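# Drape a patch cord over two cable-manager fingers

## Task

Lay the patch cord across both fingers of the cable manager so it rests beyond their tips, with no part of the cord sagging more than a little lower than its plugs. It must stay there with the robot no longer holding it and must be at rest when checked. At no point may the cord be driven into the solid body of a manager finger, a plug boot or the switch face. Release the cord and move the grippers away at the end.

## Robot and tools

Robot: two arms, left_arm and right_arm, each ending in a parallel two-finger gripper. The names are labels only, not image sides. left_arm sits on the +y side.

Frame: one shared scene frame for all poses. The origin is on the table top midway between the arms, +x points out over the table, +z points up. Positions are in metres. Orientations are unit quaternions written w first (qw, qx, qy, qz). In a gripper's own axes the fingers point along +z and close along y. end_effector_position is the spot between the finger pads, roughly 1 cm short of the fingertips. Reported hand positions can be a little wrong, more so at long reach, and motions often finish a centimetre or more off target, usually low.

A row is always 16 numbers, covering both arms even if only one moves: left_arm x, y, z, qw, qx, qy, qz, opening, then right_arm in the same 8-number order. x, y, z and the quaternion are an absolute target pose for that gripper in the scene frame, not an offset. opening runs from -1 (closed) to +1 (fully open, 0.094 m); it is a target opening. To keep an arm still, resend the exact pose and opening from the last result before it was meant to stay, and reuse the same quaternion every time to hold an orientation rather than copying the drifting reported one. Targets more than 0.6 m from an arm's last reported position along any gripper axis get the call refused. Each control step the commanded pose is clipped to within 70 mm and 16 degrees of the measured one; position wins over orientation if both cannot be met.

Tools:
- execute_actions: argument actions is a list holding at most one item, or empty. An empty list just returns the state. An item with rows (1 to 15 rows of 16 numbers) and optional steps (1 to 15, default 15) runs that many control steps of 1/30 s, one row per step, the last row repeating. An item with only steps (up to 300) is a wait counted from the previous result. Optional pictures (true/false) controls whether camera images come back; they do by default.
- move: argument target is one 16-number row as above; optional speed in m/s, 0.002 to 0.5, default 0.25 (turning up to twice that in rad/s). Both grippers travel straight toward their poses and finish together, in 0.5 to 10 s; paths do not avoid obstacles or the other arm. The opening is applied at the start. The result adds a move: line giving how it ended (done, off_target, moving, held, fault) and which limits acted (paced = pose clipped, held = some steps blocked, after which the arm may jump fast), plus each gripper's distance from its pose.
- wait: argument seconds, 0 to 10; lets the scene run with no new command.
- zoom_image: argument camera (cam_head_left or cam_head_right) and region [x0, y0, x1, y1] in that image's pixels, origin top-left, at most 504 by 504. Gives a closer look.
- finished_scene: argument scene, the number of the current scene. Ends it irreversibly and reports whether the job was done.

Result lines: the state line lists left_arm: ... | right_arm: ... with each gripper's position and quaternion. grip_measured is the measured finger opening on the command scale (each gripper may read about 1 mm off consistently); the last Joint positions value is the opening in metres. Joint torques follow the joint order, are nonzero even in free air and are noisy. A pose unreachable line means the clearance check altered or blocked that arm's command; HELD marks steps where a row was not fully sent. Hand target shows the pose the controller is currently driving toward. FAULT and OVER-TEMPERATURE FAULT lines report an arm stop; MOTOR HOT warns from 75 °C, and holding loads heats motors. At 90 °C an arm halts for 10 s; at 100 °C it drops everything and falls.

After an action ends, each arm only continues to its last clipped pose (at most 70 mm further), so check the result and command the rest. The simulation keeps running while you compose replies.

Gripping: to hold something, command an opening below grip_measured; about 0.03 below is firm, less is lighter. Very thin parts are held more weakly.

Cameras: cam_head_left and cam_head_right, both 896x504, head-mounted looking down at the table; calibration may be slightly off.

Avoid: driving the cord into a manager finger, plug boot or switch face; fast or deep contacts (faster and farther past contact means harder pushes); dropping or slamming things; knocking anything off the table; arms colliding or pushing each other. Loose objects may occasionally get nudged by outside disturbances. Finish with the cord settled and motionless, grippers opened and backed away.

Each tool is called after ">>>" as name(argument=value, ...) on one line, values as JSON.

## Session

>>> execute_actions(actions=[])

Scene clock: 0.00 s of 5233.50 s.
left_arm: end_effector_position=(+0.0019, +0.0452, +0.2883) grip_measured=+1.000 end_effector_quat_wxyz=(+0.263, +0.928, +0.233, +0.123) | right_arm: end_effector_position=(+0.2040, -0.6365, +0.1028) grip_measured=+1.000 end_effector_quat_wxyz=(-0.184, +0.076, +0.737, -0.645)
Joint positions: left_arm=[-1.846  1.585  1.846 -1.54  -0.52   0.734  0.094] | right_arm=[-0.637  1.95   0.638  0.995  1.247 -1.445  0.094]
Joint velocities: left_arm=[-0.007  0.002 -0.007  0.022 -0.022 -0.066  0.   ] | right_arm=[-0.012 -0.012 -0.027  0.022 -0.066  0.037  0.   ]
Joint torques (N m, as the arm reports them, + toward a larger angle): no reading
Motor temperatures (°C, as the motors report them): left_arm=[22 26 26 25 26 25] | right_arm=[25 26 24 25 26 24]
Hand target (left_arm): +0.003, +0.047, +0.289; +0.263, +0.928, +0.234, +0.124
Hand target (right_arm): +0.204, -0.637, +0.106; -0.181, +0.082, +0.736, -0.648

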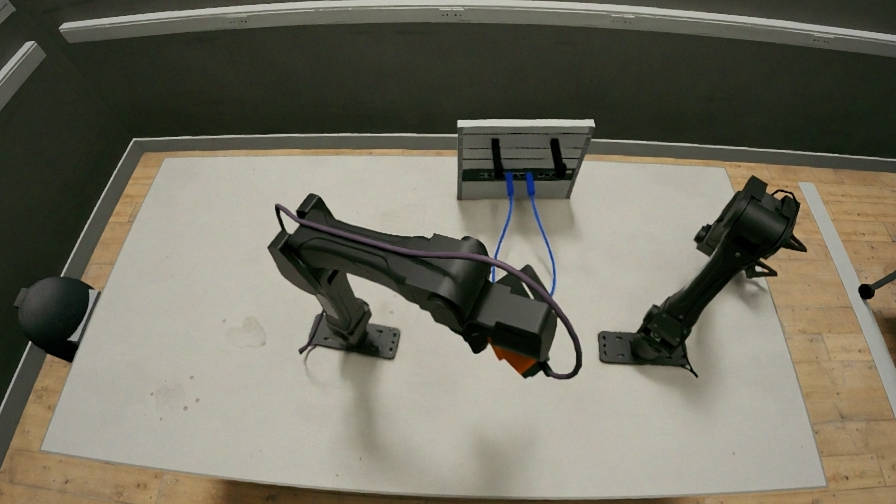

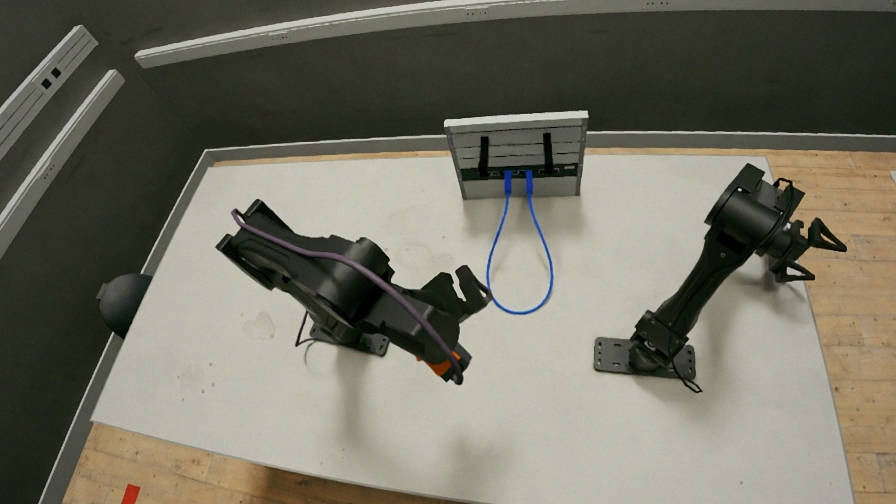

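>>> move(target=[0.19,0.11,0.14,0,0,0.974,-0.225,-0.1,0.2,-0.13,0.14,0,0,0.985,0.174,-0.2], speed=0.25)

>>> move(target=[0.195,0.062,0.045,0,0,0.974,-0.225,-0.1,0.197,-0.084,0.045,0,0,0.985,0.174,-0.2], speed=0.1)

>>> zoom_image(camera="cam_head_left", region=[430, 200, 630, 330])

>>> zoom_image(camera="cam_head_right", region=[420, 200, 620, 330])

Scene clock: 7.93 s of 5233.50 s.
left_arm: end_effector_position=(+0.1928, +0.1041, +0.1398) grip_measured=-0.098 end_effector_quat_wxyz=(+0.008, +0.009, +0.975, -0.223) | right_arm: end_effector_position=(+0.2155, -0.1368, +0.1384) grip_measured=-0.198 end_effector_quat_wxyz=(-0.003, +0.001, +0.987, +0.159)
Joint positions: left_arm=[-0.762  1.323  1.049 -0.926  0.262 -0.938  0.042] | right_arm=[ 0.486  1.266  1.053 -1.224 -0.291  0.456  0.038]
Joint velocities: left_arm=[-0.012 -0.002  0.007  0.022 -0.037  0.037  0.001] | right_arm=[ 0.002  0.022 -0.007  0.037 -0.051 -0.081 -0.001]
Joint torques (N m, as the arm reports them, + toward a larger angle): left_arm=[ 0.64 -6.3   5.29  1.34  0.25 -0.1 ] | right_arm=[ 0.79 -5.89  4.33  0.54 -0.34  0.04]
Motor temperatures (°C, as the motors report them): left_arm=[22 28 26 25 26 25] | right_arm=[25 29 26 25 26 24]
Hand target (left_arm): +0.191, +0.108, +0.140; +0.005, +0.002, +0.974, -0.227
Hand target (right_arm): +0.211, -0.134, +0.138; +0.001, -0.004, +0.986, +0.169
Off the commanded pose (left_arm): 0.007 m, 1 deg.
Off the commanded pose (right_arm): 0.017 m, 2 deg.
move: off_target (right_arm)

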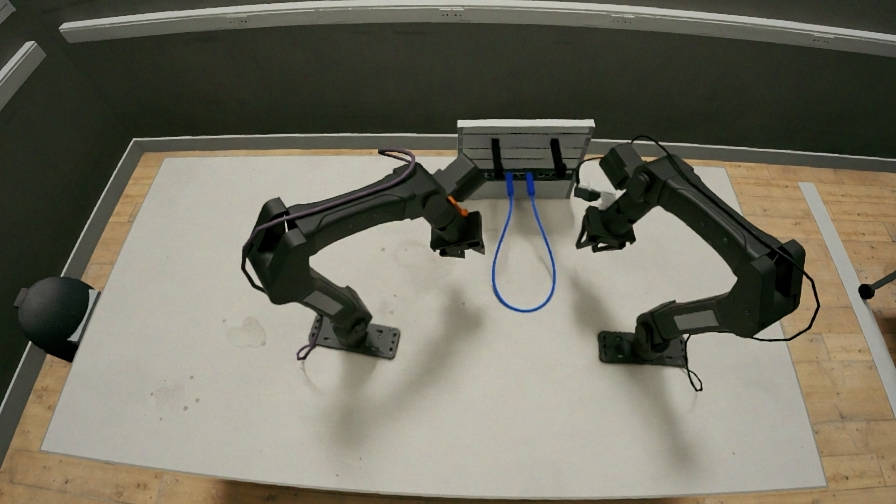

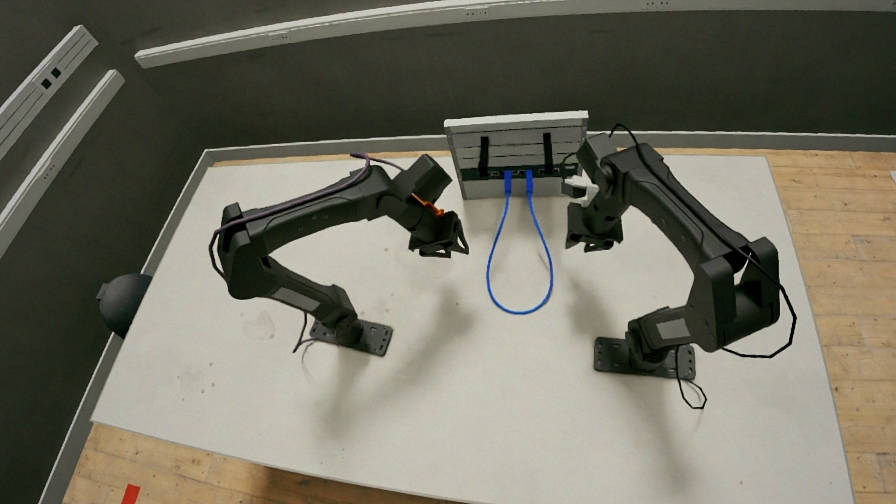

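Scene clock: 9.63 s of 5233.50 s.
left_arm: end_effector_position=(+0.1985, +0.0580, +0.0554) grip_measured=-0.098 end_effector_quat_wxyz=(+0.004, +0.002, +0.971, -0.240) | right_arm: end_effector_position=(+0.1997, -0.0840, +0.0519) grip_measured=-0.198 end_effector_quat_wxyz=(+0.004, +0.002, +0.983, +0.181)
Joint positions: left_arm=[-0.835  1.539  0.869 -0.484  0.257 -1.031  0.042] | right_arm=[ 0.72   1.333  0.734 -0.733 -0.277  0.706  0.038]
Joint velocities: left_arm=[ 0.017 -0.002 -0.002  0.007  0.007  0.022 -0.   ] | right_arm=[ 0.002  0.007  0.012 -0.022  0.022  0.007  0.001]
Joint torques (N m, as the arm reports them, + toward a larger angle): left_arm=[-0.83 -4.99  5.2   1.4  -0.02 -0.06] | right_arm=[ 0.86 -3.54  5.2   0.74 -0.08  0.06]
Motor temperatures (°C, as the motors report them): left_arm=[22 28 27 25 26 25] | right_arm=[25 28 26 25 26 24]
Hand target (left_arm): +0.195, +0.062, +0.046; -0.000, +0.000, +0.974, -0.225
Hand target (right_arm): +0.197, -0.085, +0.045; +0.001, +0.000, +0.985, +0.174
Off the commanded pose (left_arm): 0.012 m, 2 deg.
Off the commanded pose (right_arm): 0.007 m, 1 deg.
move: off_target (left_arm)

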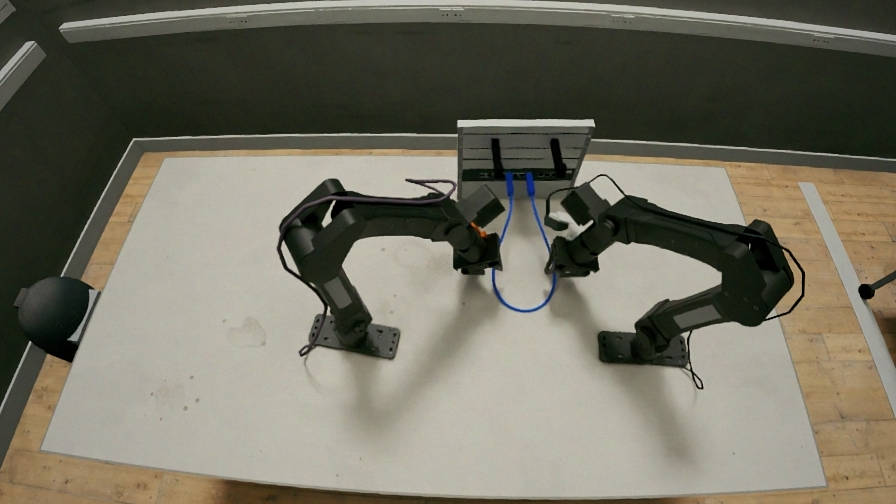

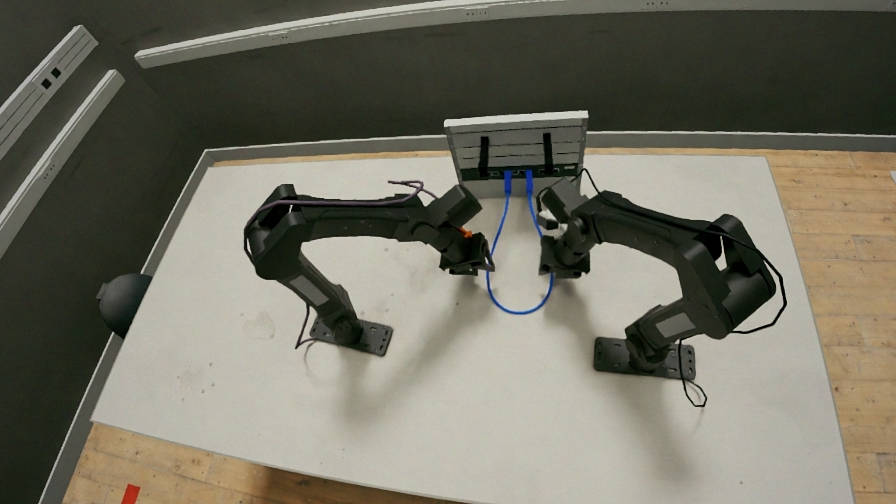

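Region (430, 200, 630, 330) of cam_head_left's 896x504 image, scaled by 2.520, with more detail than that image has; it fills the top 328 rows of this view, and the rest is white.

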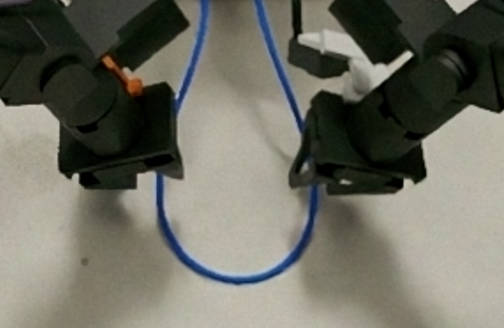

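Region (420, 200, 620, 330) of cam_head_right's 896x504 image, scaled by 2.520, with more detail than that image has; it fills the top 328 rows of this view, and the rest is white.

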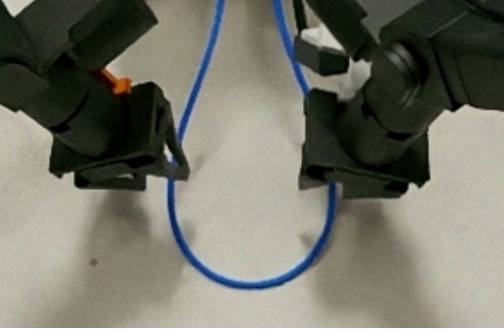

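>>> move(target=[0.18,0.062,0.008,0,0,0.974,-0.225,-0.1,0.18,-0.084,0.004,0,0,0.985,0.174,-0.2], speed=0.05)

>>> zoom_image(camera="cam_head_left", region=[430, 200, 630, 330])

>>> zoom_image(camera="cam_head_right", region=[420, 200, 620, 330])

Scene clock: 12.17 s of 5233.50 s.
left_arm: end_effector_position=(+0.1864, +0.0534, +0.0228) grip_measured=-0.098 end_effector_quat_wxyz=(+0.007, +0.003, +0.969, -0.247) | right_arm: end_effector_position=(+0.1862, -0.0797, +0.0159) grip_measured=-0.198 end_effector_quat_wxyz=(+0.010, +0.000, +0.982, +0.187)
Joint positions: left_arm=[-0.881  1.587  0.759 -0.301  0.24  -1.075  0.042] | right_arm=[ 0.776  1.356  0.587 -0.531 -0.266  0.762  0.038]
Joint velocities: left_arm=[ 0.012  0.002  0.007 -0.007 -0.022  0.022 -0.   ] | right_arm=[0.002 0.017 0.017 0.007 0.095 0.037 0.001]
Joint torques (N m, as the arm reports them, + toward a larger angle): left_arm=[-0.82 -4.73  4.04  1.43  0.   -0.08] | right_arm=[ 0.81 -2.92  3.92  0.76 -0.07  0.04]
Motor temperatures (°C, as the motors report them): left_arm=[22 28 27 26 26 25] | right_arm=[25 28 26 25 26 24]
Hand target (left_arm): +0.180, +0.063, +0.009; -0.000, +0.000, +0.974, -0.225
Hand target (right_arm): +0.179, -0.085, +0.005; +0.000, -0.000, +0.985, +0.174
Off the commanded pose (left_arm): 0.018 m, 3 deg.
Off the commanded pose (right_arm): 0.014 m, 2 deg.
move: off_target (left_arm, right_arm)

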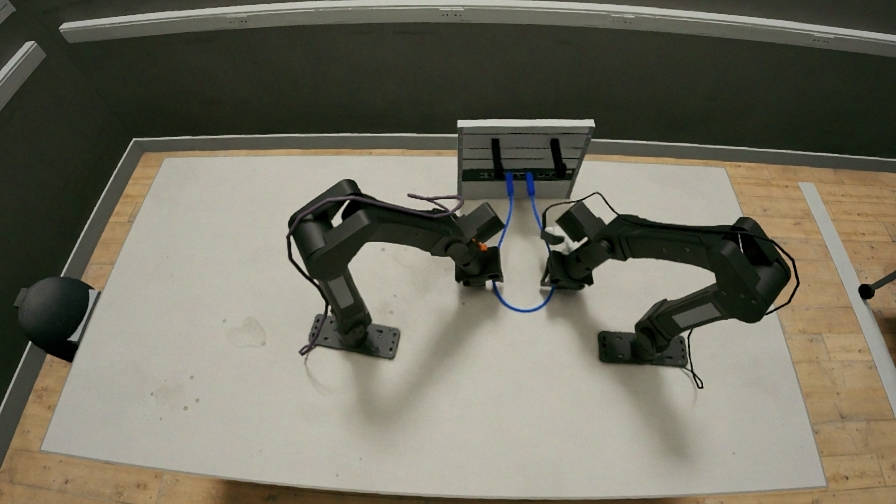

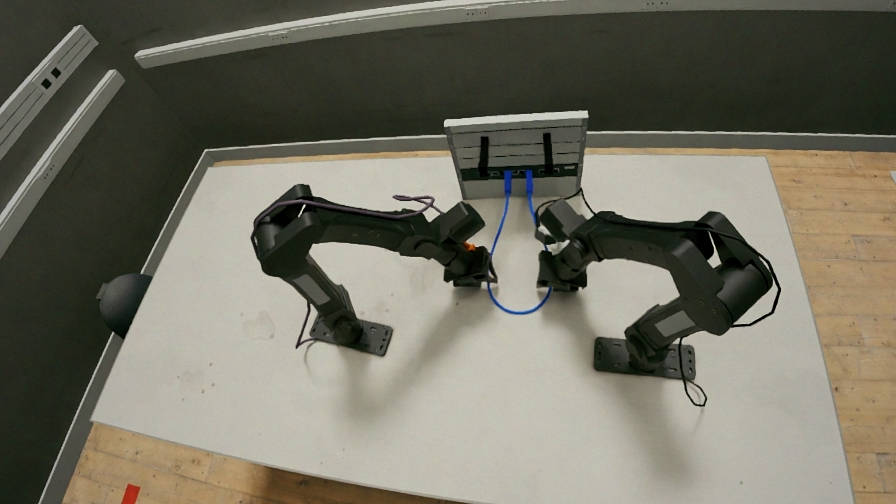

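Region (430, 200, 630, 330) of cam_head_left's 896x504 image, scaled by 2.520, with more detail than that image has; it fills the top 328 rows of this view, and the rest is white.

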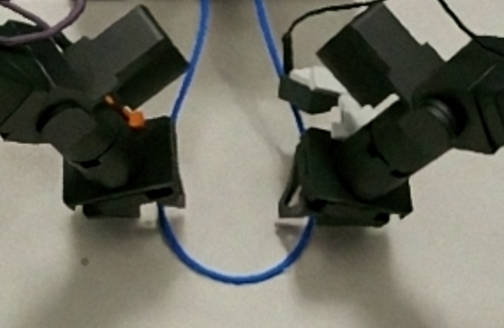

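Region (420, 200, 620, 330) of cam_head_right's 896x504 image, scaled by 2.520, with more detail than that image has; it fills the top 328 rows of this view, and the rest is white.

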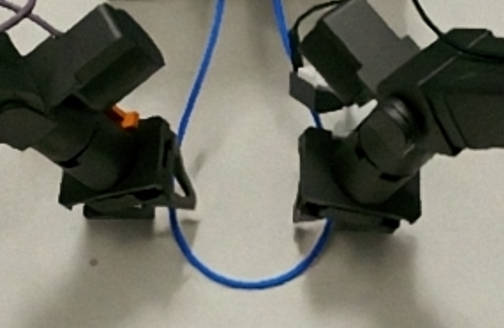

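>>> move(target=[0.182,0.06,0.0,0,0,0.974,-0.225,-0.55,0.182,-0.094,-0.003,0,0,0.985,0.174,-0.35], speed=0.03)

>>> move(target=[0.184,0.058,-0.004,0,0,0.974,-0.225,-0.78,0.183,-0.09,-0.006,0,0,0.985,0.174,-0.72], speed=0.02)

>>> move(target=[0.184,0.058,-0.004,0,0,0.974,-0.225,-0.96,0.183,-0.09,-0.006,0,0,0.985,0.174,-0.96], speed=0.02)

Scene clock: 14.33 s of 5233.50 s.
left_arm: end_effector_position=(+0.1890, +0.0493, +0.0179) grip_measured=-0.548 end_effector_quat_wxyz=(+0.010, +0.004, +0.968, -0.252) | right_arm: end_effector_position=(+0.1864, -0.0828, +0.0130) grip_measured=-0.348 end_effector_quat_wxyz=(+0.007, -0.003, +0.981, +0.193)
Joint positions: left_arm=[-0.881  1.611  0.755 -0.26   0.239 -1.076  0.021] | right_arm=[ 0.752  1.356  0.571 -0.518 -0.285  0.734  0.031]
Joint velocities: left_arm=[-0.017 -0.002 -0.012  0.037 -0.007 -0.037  0.001] | right_arm=[-0.012  0.002 -0.002 -0.051  0.007 -0.051  0.   ]
Joint torques (N m, as the arm reports them, + toward a larger angle): left_arm=[-0.66 -4.26  4.02  1.37 -0.04 -0.02] | right_arm=[-0.95 -2.9   2.82  0.84  0.01 -0.11]
Motor temperatures (°C, as the motors report them): left_arm=[22 28 27 26 26 25] | right_arm=[25 28 26 25 26 24]
Hand target (left_arm): +0.182, +0.061, +0.001; -0.000, +0.000, +0.974, -0.225
Hand target (right_arm): +0.181, -0.094, -0.002; -0.001, -0.000, +0.985, +0.174
Off the commanded pose (left_arm): 0.022 m, 3 deg.
Off the commanded pose (right_arm): 0.020 m, 2 deg.
move: off_target (left_arm, right_arm)

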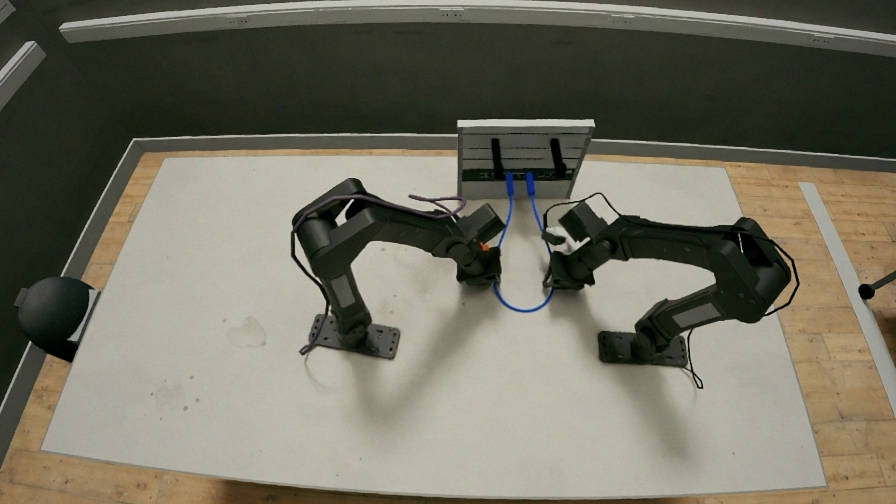

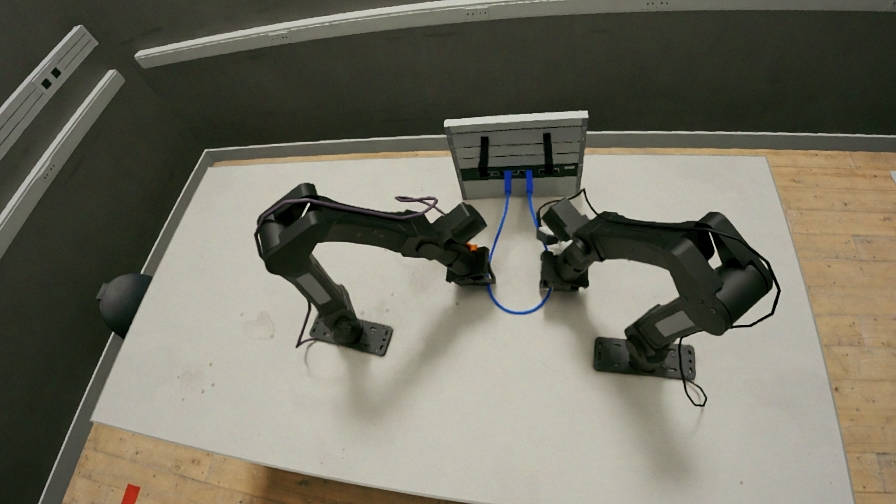

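Scene clock: 16.03 s of 5233.50 s.
left_arm: end_effector_position=(+0.1910, +0.0461, +0.0153) grip_measured=-0.778 end_effector_quat_wxyz=(+0.012, +0.004, +0.967, -0.255) | right_arm: end_effector_position=(+0.1884, -0.0822, +0.0101) grip_measured=-0.718 end_effector_quat_wxyz=(+0.009, -0.002, +0.981, +0.191)
Joint positions: left_arm=[-0.881  1.627  0.755 -0.236  0.239 -1.076  0.01 ] | right_arm=[ 0.752  1.371  0.569 -0.5   -0.28   0.734  0.013]
Joint velocities: left_arm=[ 0.002  0.002 -0.007 -0.007 -0.007  0.022 -0.   ] | right_arm=[-0.012 -0.002  0.027 -0.051 -0.037 -0.066 -0.002]
Joint torques (N m, as the arm reports them, + toward a larger angle): left_arm=[-0.39 -3.94  4.1   1.34 -0.04 -0.01] | right_arm=[ 0.   -2.41  3.11  0.86  0.01 -0.02]
Motor temperatures (°C, as the motors report them): left_arm=[22 28 27 26 26 25] | right_arm=[25 28 26 26 26 24]
Hand target (left_arm): +0.184, +0.059, -0.003; +0.000, +0.000, +0.974, -0.225
Hand target (right_arm): +0.182, -0.091, -0.005; +0.000, -0.000, +0.985, +0.174
Off the commanded pose (left_arm): 0.024 m, 4 deg.
Off the commanded pose (right_arm): 0.019 m, 2 deg.
move: off_target (left_arm, right_arm)

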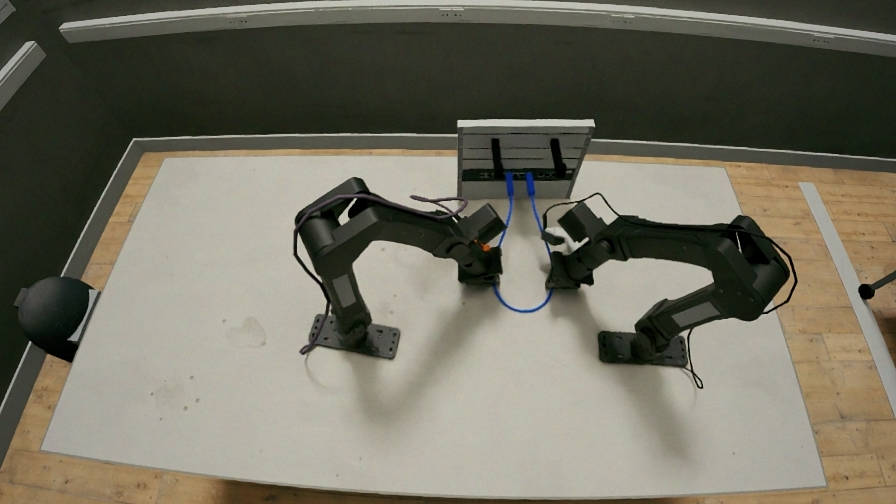

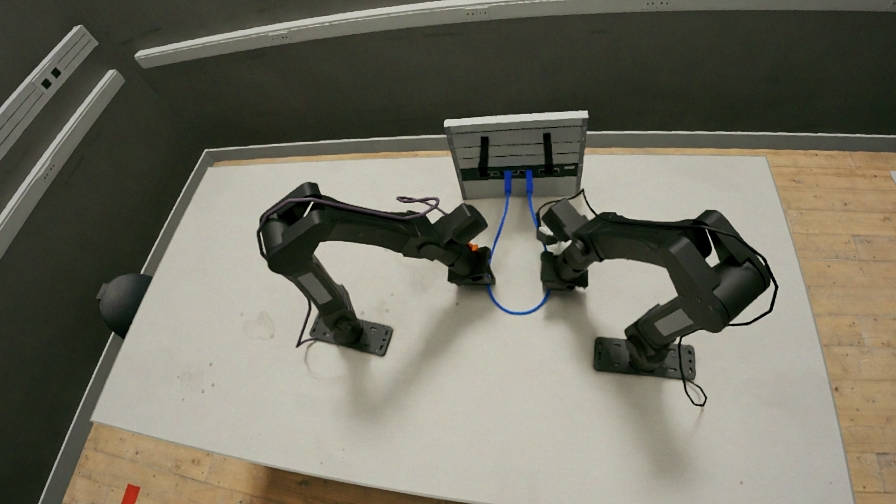

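Scene clock: 17.93 s of 5233.50 s.
left_arm: end_effector_position=(+0.1914, +0.0455, +0.0142) grip_measured=-0.917 end_effector_quat_wxyz=(+0.012, +0.004, +0.967, -0.255) | right_arm: end_effector_position=(+0.1883, -0.0828, +0.0085) grip_measured=-0.910 end_effector_quat_wxyz=(+0.010, -0.002, +0.982, +0.191)
Joint positions: left_arm=[-0.881  1.632  0.755 -0.23   0.239 -1.076  0.004] | right_arm=[ 0.752  1.372  0.563 -0.492 -0.278  0.734  0.004]
Joint velocities: left_arm=[-0.012 -0.017 -0.002  0.007  0.007 -0.066  0.001] | right_arm=[ 0.002  0.007  0.007 -0.066  0.022  0.007 -0.001]
Joint torques (N m, as the arm reports them, + toward a larger angle): left_arm=[-0.38 -4.32  4.18  1.32  0.   -0.05] | right_arm=[ 0.04 -2.39  3.55  0.81 -0.02  0.  ]
Motor temperatures (°C, as the motors report them): left_arm=[22 28 27 26 26 25] | right_arm=[25 28 26 26 26 24]
Hand target (left_arm): +0.184, +0.058, -0.003; -0.000, +0.000, +0.974, -0.225
Hand target (right_arm): +0.182, -0.091, -0.005; -0.000, -0.000, +0.985, +0.174
Off the commanded pose (left_arm): 0.023 m, 4 deg.
Off the commanded pose (right_arm): 0.017 m, 2 deg.
move: off_target (left_arm, right_arm)

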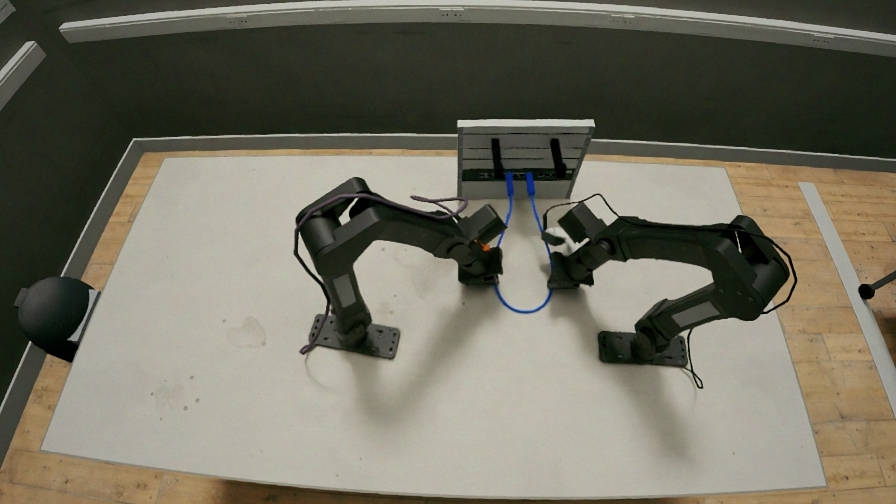

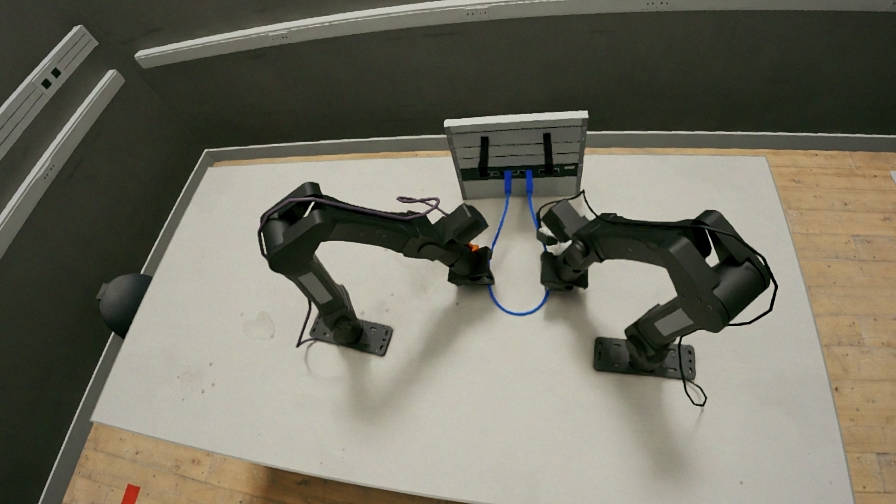

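>>> move(target=[0.215,0.06,0.11,0,0,0.972,-0.236,-0.96,0.215,-0.09,0.11,0,0,0.985,0.174,-0.96], speed=0.1)

>>> move(target=[0.26,0.085,0.17,-0.06,-0.337,0.926,-0.164,-0.96,0.26,-0.112,0.17,-0.06,0.337,0.926,0.164,-0.96], speed=0.1)

>>> move(target=[0.285,0.085,0.247,-0.093,-0.529,0.83,-0.147,-0.96,0.285,-0.112,0.252,-0.093,0.529,0.83,0.147,-0.96], speed=0.08)

>>> zoom_image(camera="cam_head_left", region=[420, 80, 640, 240])

>>> zoom_image(camera="cam_head_right", region=[410, 80, 630, 240])

Scene clock: 21.20 s of 5233.50 s.
left_arm: end_effector_position=(+0.2113, +0.0601, +0.0986) grip_measured=-0.917 end_effector_quat_wxyz=(-0.006, -0.003, +0.974, -0.226) | right_arm: end_effector_position=(+0.2089, -0.0924, +0.0973) grip_measured=-0.910 end_effector_quat_wxyz=(-0.014, +0.001, +0.987, +0.161)
Joint positions: left_arm=[-0.793  1.531  1.058 -0.726  0.272 -0.998  0.004] | right_arm=[ 0.671  1.348  0.946 -1.001 -0.278  0.646  0.004]
Joint velocities: left_arm=[ 0.002 -0.012  0.002  0.022 -0.022 -0.022 -0.   ] | right_arm=[-0.007 -0.002  0.007 -0.037 -0.154 -0.007 -0.   ]
Joint torques (N m, as the arm reports them, + toward a larger angle): left_arm=[ 0.77 -7.88  7.86  1.16  0.19  0.17] | right_arm=[-1.04 -5.66  8.87  0.45 -0.26 -0.09]
Motor temperatures (°C, as the motors report them): left_arm=[22 28 27 26 26 25] | right_arm=[25 28 27 26 26 24]
Hand target (left_arm): +0.215, +0.060, +0.109; +0.001, +0.000, +0.972, -0.236
Hand target (right_arm): +0.216, -0.090, +0.110; +0.000, -0.000, +0.985, +0.174
Off the commanded pose (left_arm): 0.012 m, 1 deg.
Off the commanded pose (right_arm): 0.014 m, 2 deg.
move: off_target (left_arm, right_arm)

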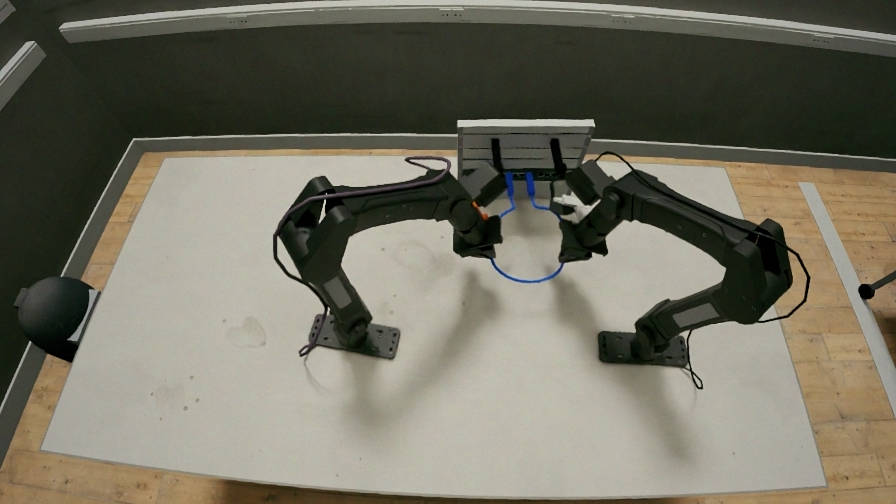

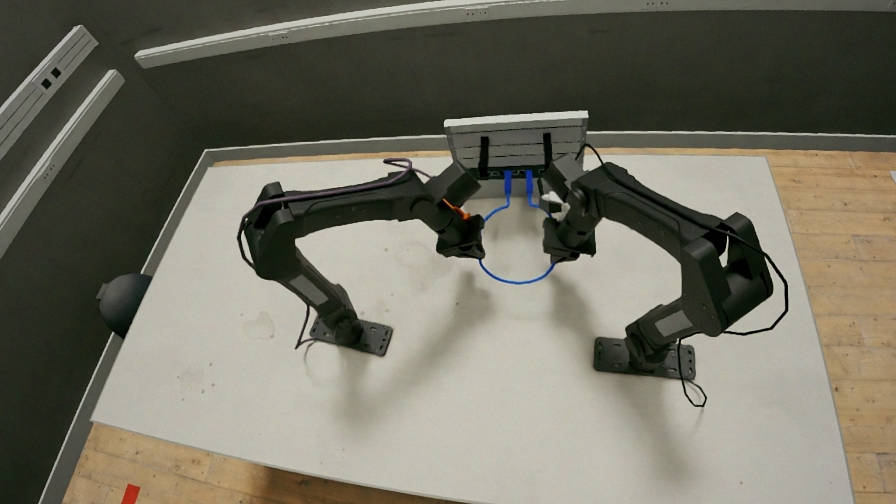

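Scene clock: 25.13 s of 5233.50 s.
left_arm: end_effector_position=(+0.2545, +0.0808, +0.1715) grip_measured=-0.916 end_effector_quat_wxyz=(-0.064, -0.324, +0.927, -0.176) | right_arm: end_effector_position=(+0.2544, -0.1132, +0.1644) grip_measured=-0.910 end_effector_quat_wxyz=(-0.061, +0.331, +0.928, +0.159)
Joint positions: left_arm=[-0.665  1.614  1.464 -1.144  0.259 -1.52   0.004] | right_arm=[ 0.491  1.437  1.283 -1.273 -0.312  1.149  0.004]
Joint velocities: left_arm=[-0.007  0.012  0.002 -0.066 -0.007  0.037 -0.001] | right_arm=[-0.007 -0.002 -0.027 -0.007 -0.051  0.007  0.   ]
Joint torques (N m, as the arm reports them, + toward a larger angle): left_arm=[ 0.68 -5.58  7.92  0.9  -0.07 -0.07] | right_arm=[-1.01 -4.36  8.97  0.35 -0.27  0.03]
Motor temperatures (°C, as the motors report them): left_arm=[22 29 28 26 26 25] | right_arm=[25 28 28 26 26 24]
Hand target (left_arm): +0.260, +0.085, +0.170; -0.060, -0.337, +0.925, -0.164
Hand target (right_arm): +0.260, -0.112, +0.170; -0.061, +0.337, +0.925, +0.164
Off the commanded pose (left_arm): 0.007 m, 2 deg.
Off the commanded pose (right_arm): 0.008 m, 1 deg.
move: done

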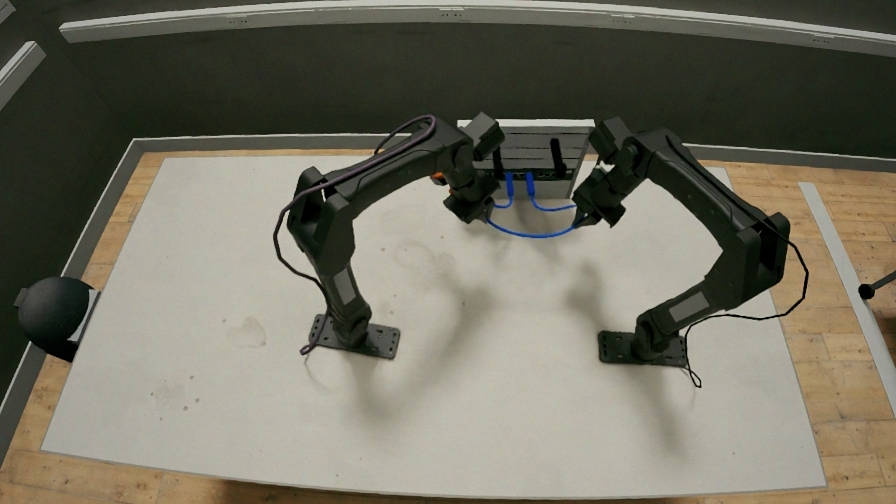

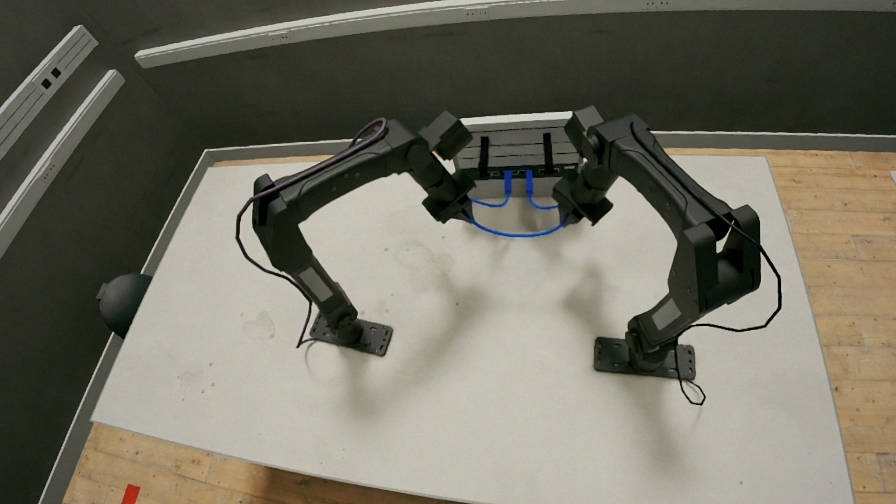

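Scene clock: 28.43 s of 5233.50 s.
left_arm: end_effector_position=(+0.2894, +0.0727, +0.2411) grip_measured=-0.916 end_effector_quat_wxyz=(-0.091, -0.514, +0.837, -0.165) | right_arm: end_effector_position=(+0.2857, -0.1086, +0.2433) grip_measured=-0.910 end_effector_quat_wxyz=(-0.080, +0.523, +0.832, +0.165)
Joint positions: left_arm=[-0.613  1.79   1.949 -1.45   0.259 -1.897  0.004] | right_arm=[ 0.457  1.575  1.725 -1.533 -0.319  1.558  0.004]
Joint velocities: left_arm=[ 0.007 -0.012 -0.012 -0.066  0.037  0.007  0.   ] | right_arm=[-0.002 -0.007  0.007  0.066 -0.051  0.007 -0.   ]
Joint torques (N m, as the arm reports them, + toward a larger angle): left_arm=[ 0.92 -8.64  8.28  0.35  0.06 -0.15] | right_arm=[-1.17 -6.05  8.92  0.24 -0.24  0.08]
Motor temperatures (°C, as the motors report them): left_arm=[22 29 29 26 26 25] | right_arm=[25 28 29 25 26 24]
Hand target (left_arm): +0.285, +0.084, +0.247; -0.093, -0.529, +0.830, -0.149
Hand target (right_arm): +0.286, -0.112, +0.252; -0.080, +0.531, +0.827, +0.168
Off the commanded pose (left_arm): 0.014 m, 3 deg.
Off the commanded pose (right_arm): 0.009 m, 3 deg.
joint sent to its limit (right arm) — the command would take joint 4 (wrist pitch) past its lower limit, so that joint was sent only as far as its limit.
move: off_target (left_arm, right_arm)

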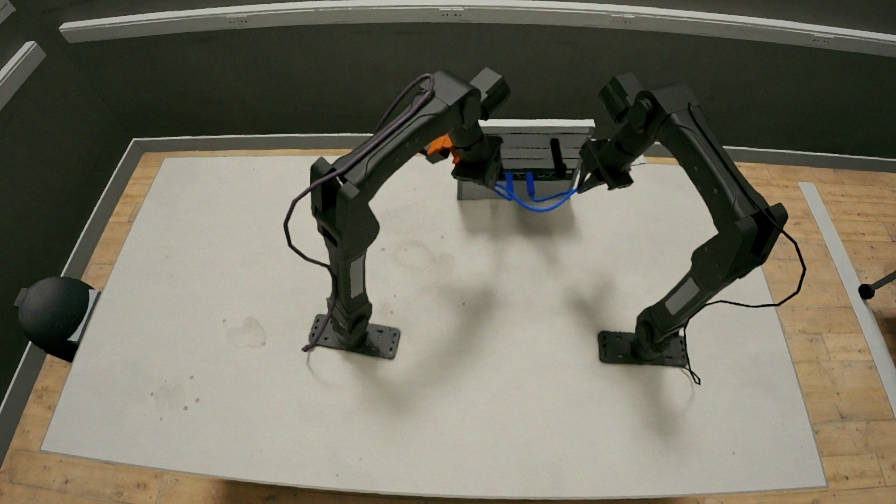

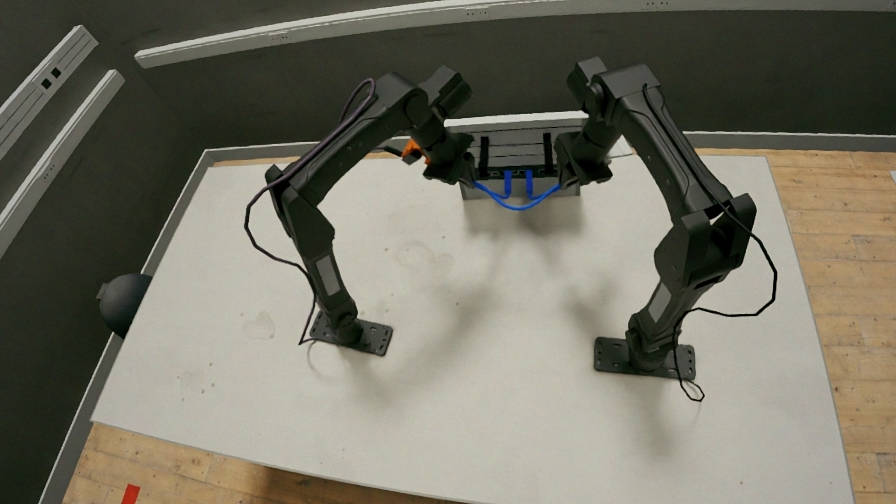

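Region (420, 80, 640, 240) of cam_head_left's 896x504 image, scaled by 2.291, with more detail than that image has; it fills the top 367 rows of this view, and the rest is white.

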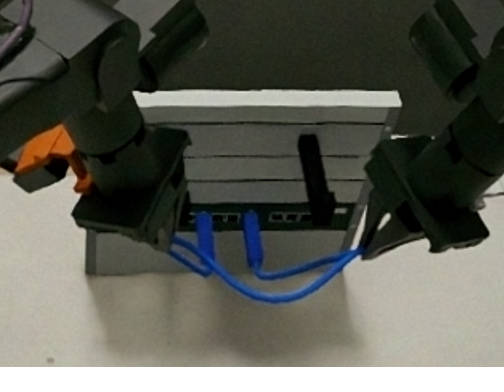

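Region (410, 80, 630, 240) of cam_head_right's 896x504 image, scaled by 2.291, with more detail than that image has; it fills the top 367 rows of this view, and the rest is white.

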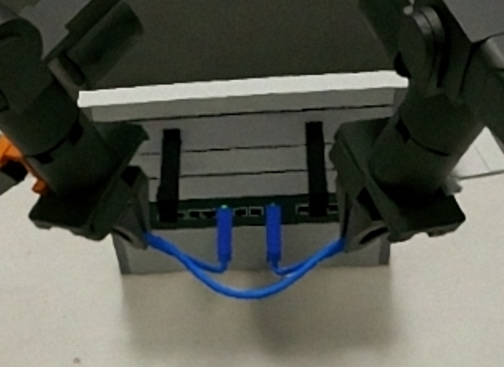

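>>> move(target=[0.32,0.104,0.25,-0.093,-0.529,0.83,-0.147,-0.96,0.32,-0.113,0.252,-0.093,0.529,0.83,0.147,-0.96], speed=0.04)

>>> zoom_image(camera="cam_head_left", region=[420, 80, 640, 240])

>>> zoom_image(camera="cam_head_right", region=[410, 80, 630, 240])

Scene clock: 30.80 s of 5233.50 s.
left_arm: end_effector_position=(+0.3223, +0.0909, +0.2418) grip_measured=-0.916 end_effector_quat_wxyz=(-0.094, -0.523, +0.831, -0.165) | right_arm: end_effector_position=(+0.3167, -0.1113, +0.2453) grip_measured=-0.910 end_effector_quat_wxyz=(-0.077, +0.531, +0.826, +0.170)
Joint positions: left_arm=[-0.506  1.858  2.04  -1.501  0.29  -1.815  0.004] | right_arm=[ 0.407  1.674  1.836 -1.546 -0.327  1.529  0.004]
Joint velocities: left_arm=[-0.002  0.002  0.007 -0.007  0.037 -0.037  0.001] | right_arm=[ 0.007  0.007 -0.022  0.007 -0.007 -0.022 -0.002]
Joint torques (N m, as the arm reports them, + toward a larger angle): left_arm=[ 1.33 -9.38  8.29  0.38  0.08  0.11] | right_arm=[-1.15 -6.23  8.77  0.35 -0.25 -0.05]
Motor temperatures (°C, as the motors report them): left_arm=[22 29 29 26 26 25] | right_arm=[25 28 29 25 26 24]
Hand target (left_arm): +0.320, +0.103, +0.250; -0.090, -0.530, +0.829, -0.155
Hand target (right_arm): +0.320, -0.113, +0.251; -0.075, +0.532, +0.825, +0.175
Off the commanded pose (left_arm): 0.016 m, 2 deg.
Off the commanded pose (right_arm): 0.008 m, 3 deg.
joint sent to its limit (left arm) — the command would take joint 4 (wrist pitch) past its lower limit, so that joint was sent only as far as its limit.
joint sent to its limit (right arm) — the command would take joint 4 (wrist pitch) past its lower limit, so that joint was sent only as far as its limit.
move: off_target (left_arm, right_arm)

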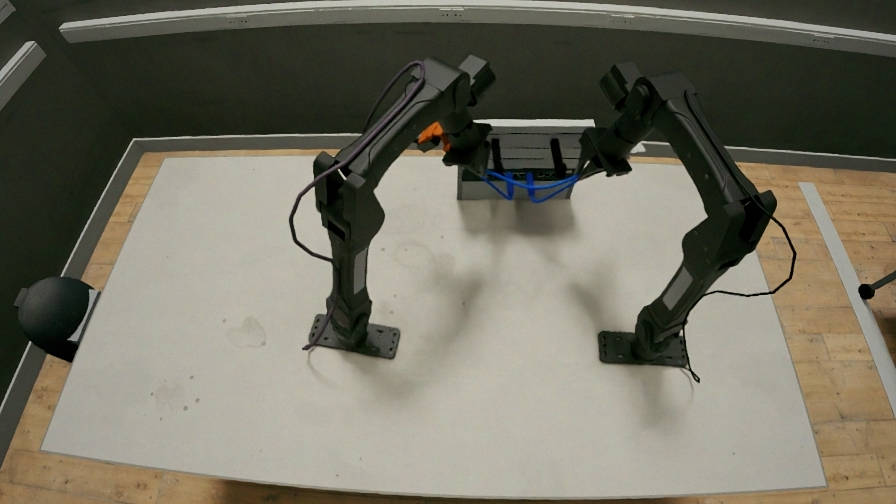

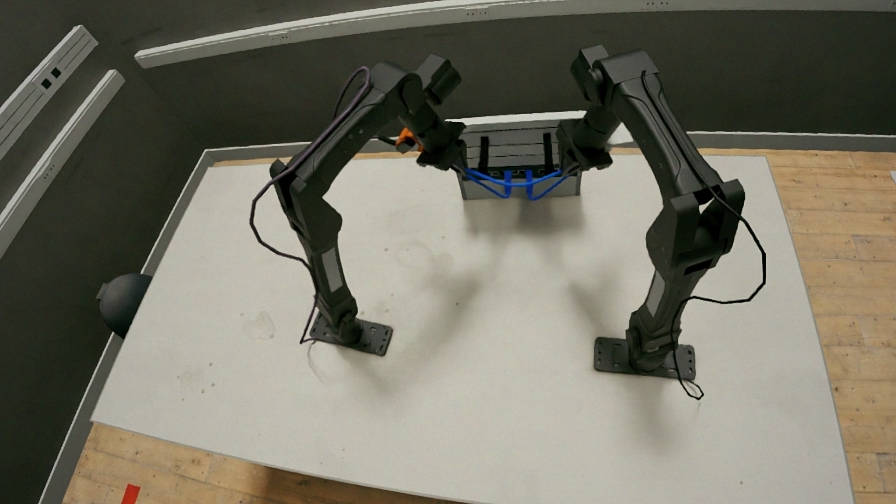

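Region (420, 80, 640, 240) of cam_head_left's 896x504 image, scaled by 2.291, with more detail than that image has; it fills the top 367 rows of this view, and the rest is white.

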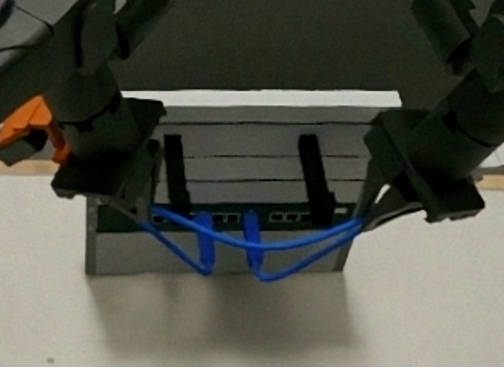

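Region (410, 80, 630, 240) of cam_head_right's 896x504 image, scaled by 2.291, with more detail than that image has; it fills the top 367 rows of this view, and the rest is white.

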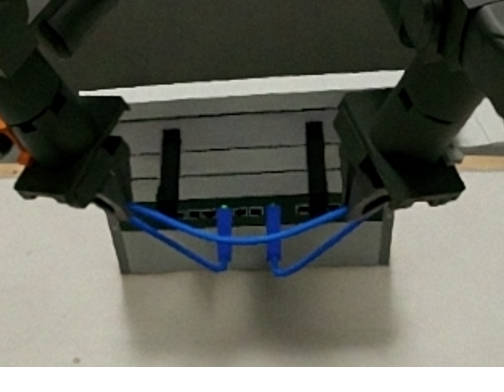

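>>> move(target=[0.345,0.098,0.258,-0.09,-0.53,0.829,-0.155,-0.96,0.345,-0.108,0.258,-0.075,0.532,0.825,0.175,-0.96], speed=0.025)

>>> zoom_image(camera="cam_head_left", region=[420, 80, 640, 240])

>>> zoom_image(camera="cam_head_right", region=[410, 80, 630, 240])

Scene clock: 33.50 s of 5233.50 s.
left_arm: end_effector_position=(+0.3415, +0.0868, +0.2480) grip_measured=-0.916 end_effector_quat_wxyz=(-0.093, -0.526, +0.827, -0.178) | right_arm: end_effector_position=(+0.3404, -0.1064, +0.2512) grip_measured=-0.910 end_effector_quat_wxyz=(-0.070, +0.533, +0.823, +0.182)
Joint positions: left_arm=[-0.48   1.924  2.149 -1.523  0.302 -1.802  0.004] | right_arm=[ 0.395  1.753  1.948 -1.553 -0.331  1.528  0.004]
Joint velocities: left_arm=[-0.012 -0.002  0.012  0.007  0.037 -0.022 -0.   ] | right_arm=[ 0.012 -0.002  0.007  0.007 -0.022 -0.007  0.   ]
Joint torques (N m, as the arm reports them, + toward a larger angle): left_arm=[ 1.48 -9.83  8.37  0.67 -0.03  0.08] | right_arm=[-1.16 -6.83  8.74  0.46 -0.26 -0.06]
Motor temperatures (°C, as the motors report them): left_arm=[22 30 30 26 26 25] | right_arm=[25 29 30 25 26 24]
Hand target (left_arm): +0.345, +0.098, +0.257; -0.082, -0.531, +0.824, -0.179
Hand target (right_arm): +0.345, -0.108, +0.258; -0.066, +0.534, +0.822, +0.189
Off the commanded pose (left_arm): 0.015 m, 3 deg.
Off the commanded pose (right_arm): 0.008 m, 1 deg.
joint sent to its limit (left arm) — the command would take joint 4 (wrist pitch) past its lower limit, so that joint was sent only as far as its limit.
joint sent to its limit (right arm) — the command would take joint 4 (wrist pitch) past its lower limit, so that joint was sent only as far as its limit.
move: off_target (left_arm)

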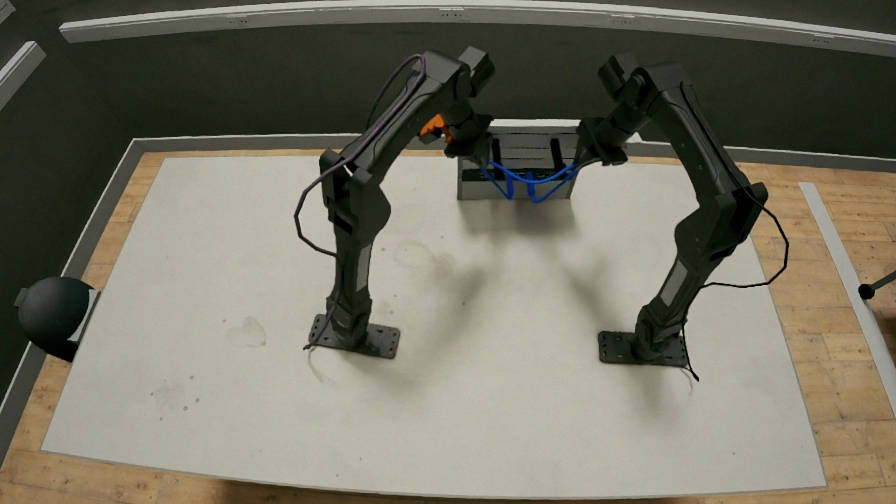

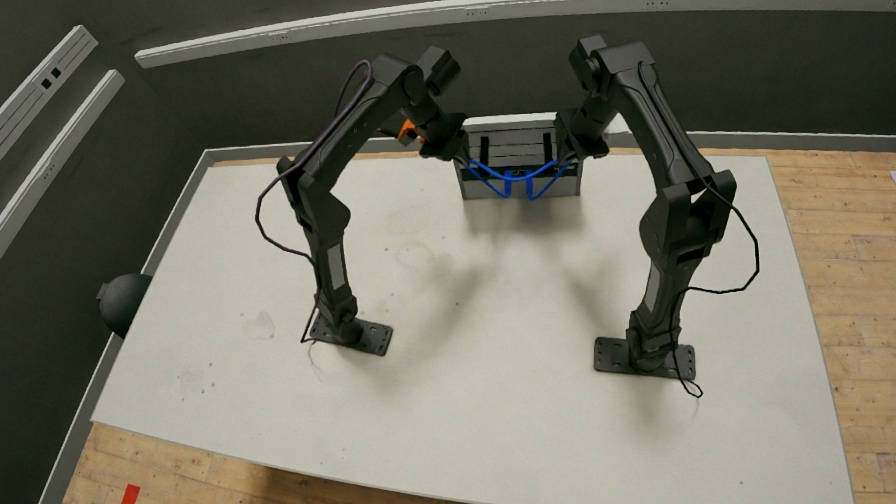

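Region (420, 80, 640, 240) of cam_head_left's 896x504 image, scaled by 2.291, with more detail than that image has; it fills the top 367 rows of this view, and the rest is white.

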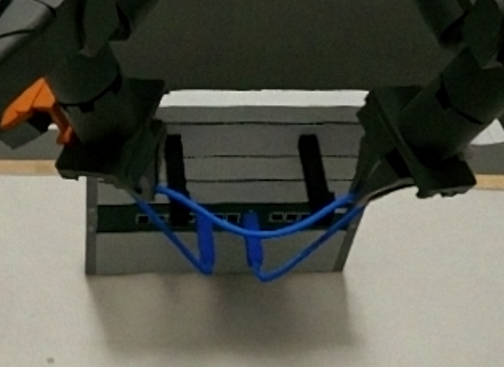

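Region (410, 80, 630, 240) of cam_head_right's 896x504 image, scaled by 2.291, with more detail than that image has; it fills the top 367 rows of this view, and the rest is white.

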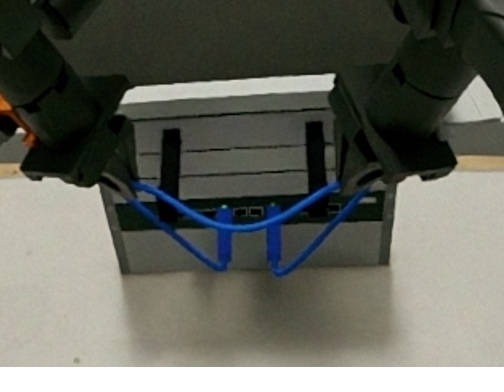

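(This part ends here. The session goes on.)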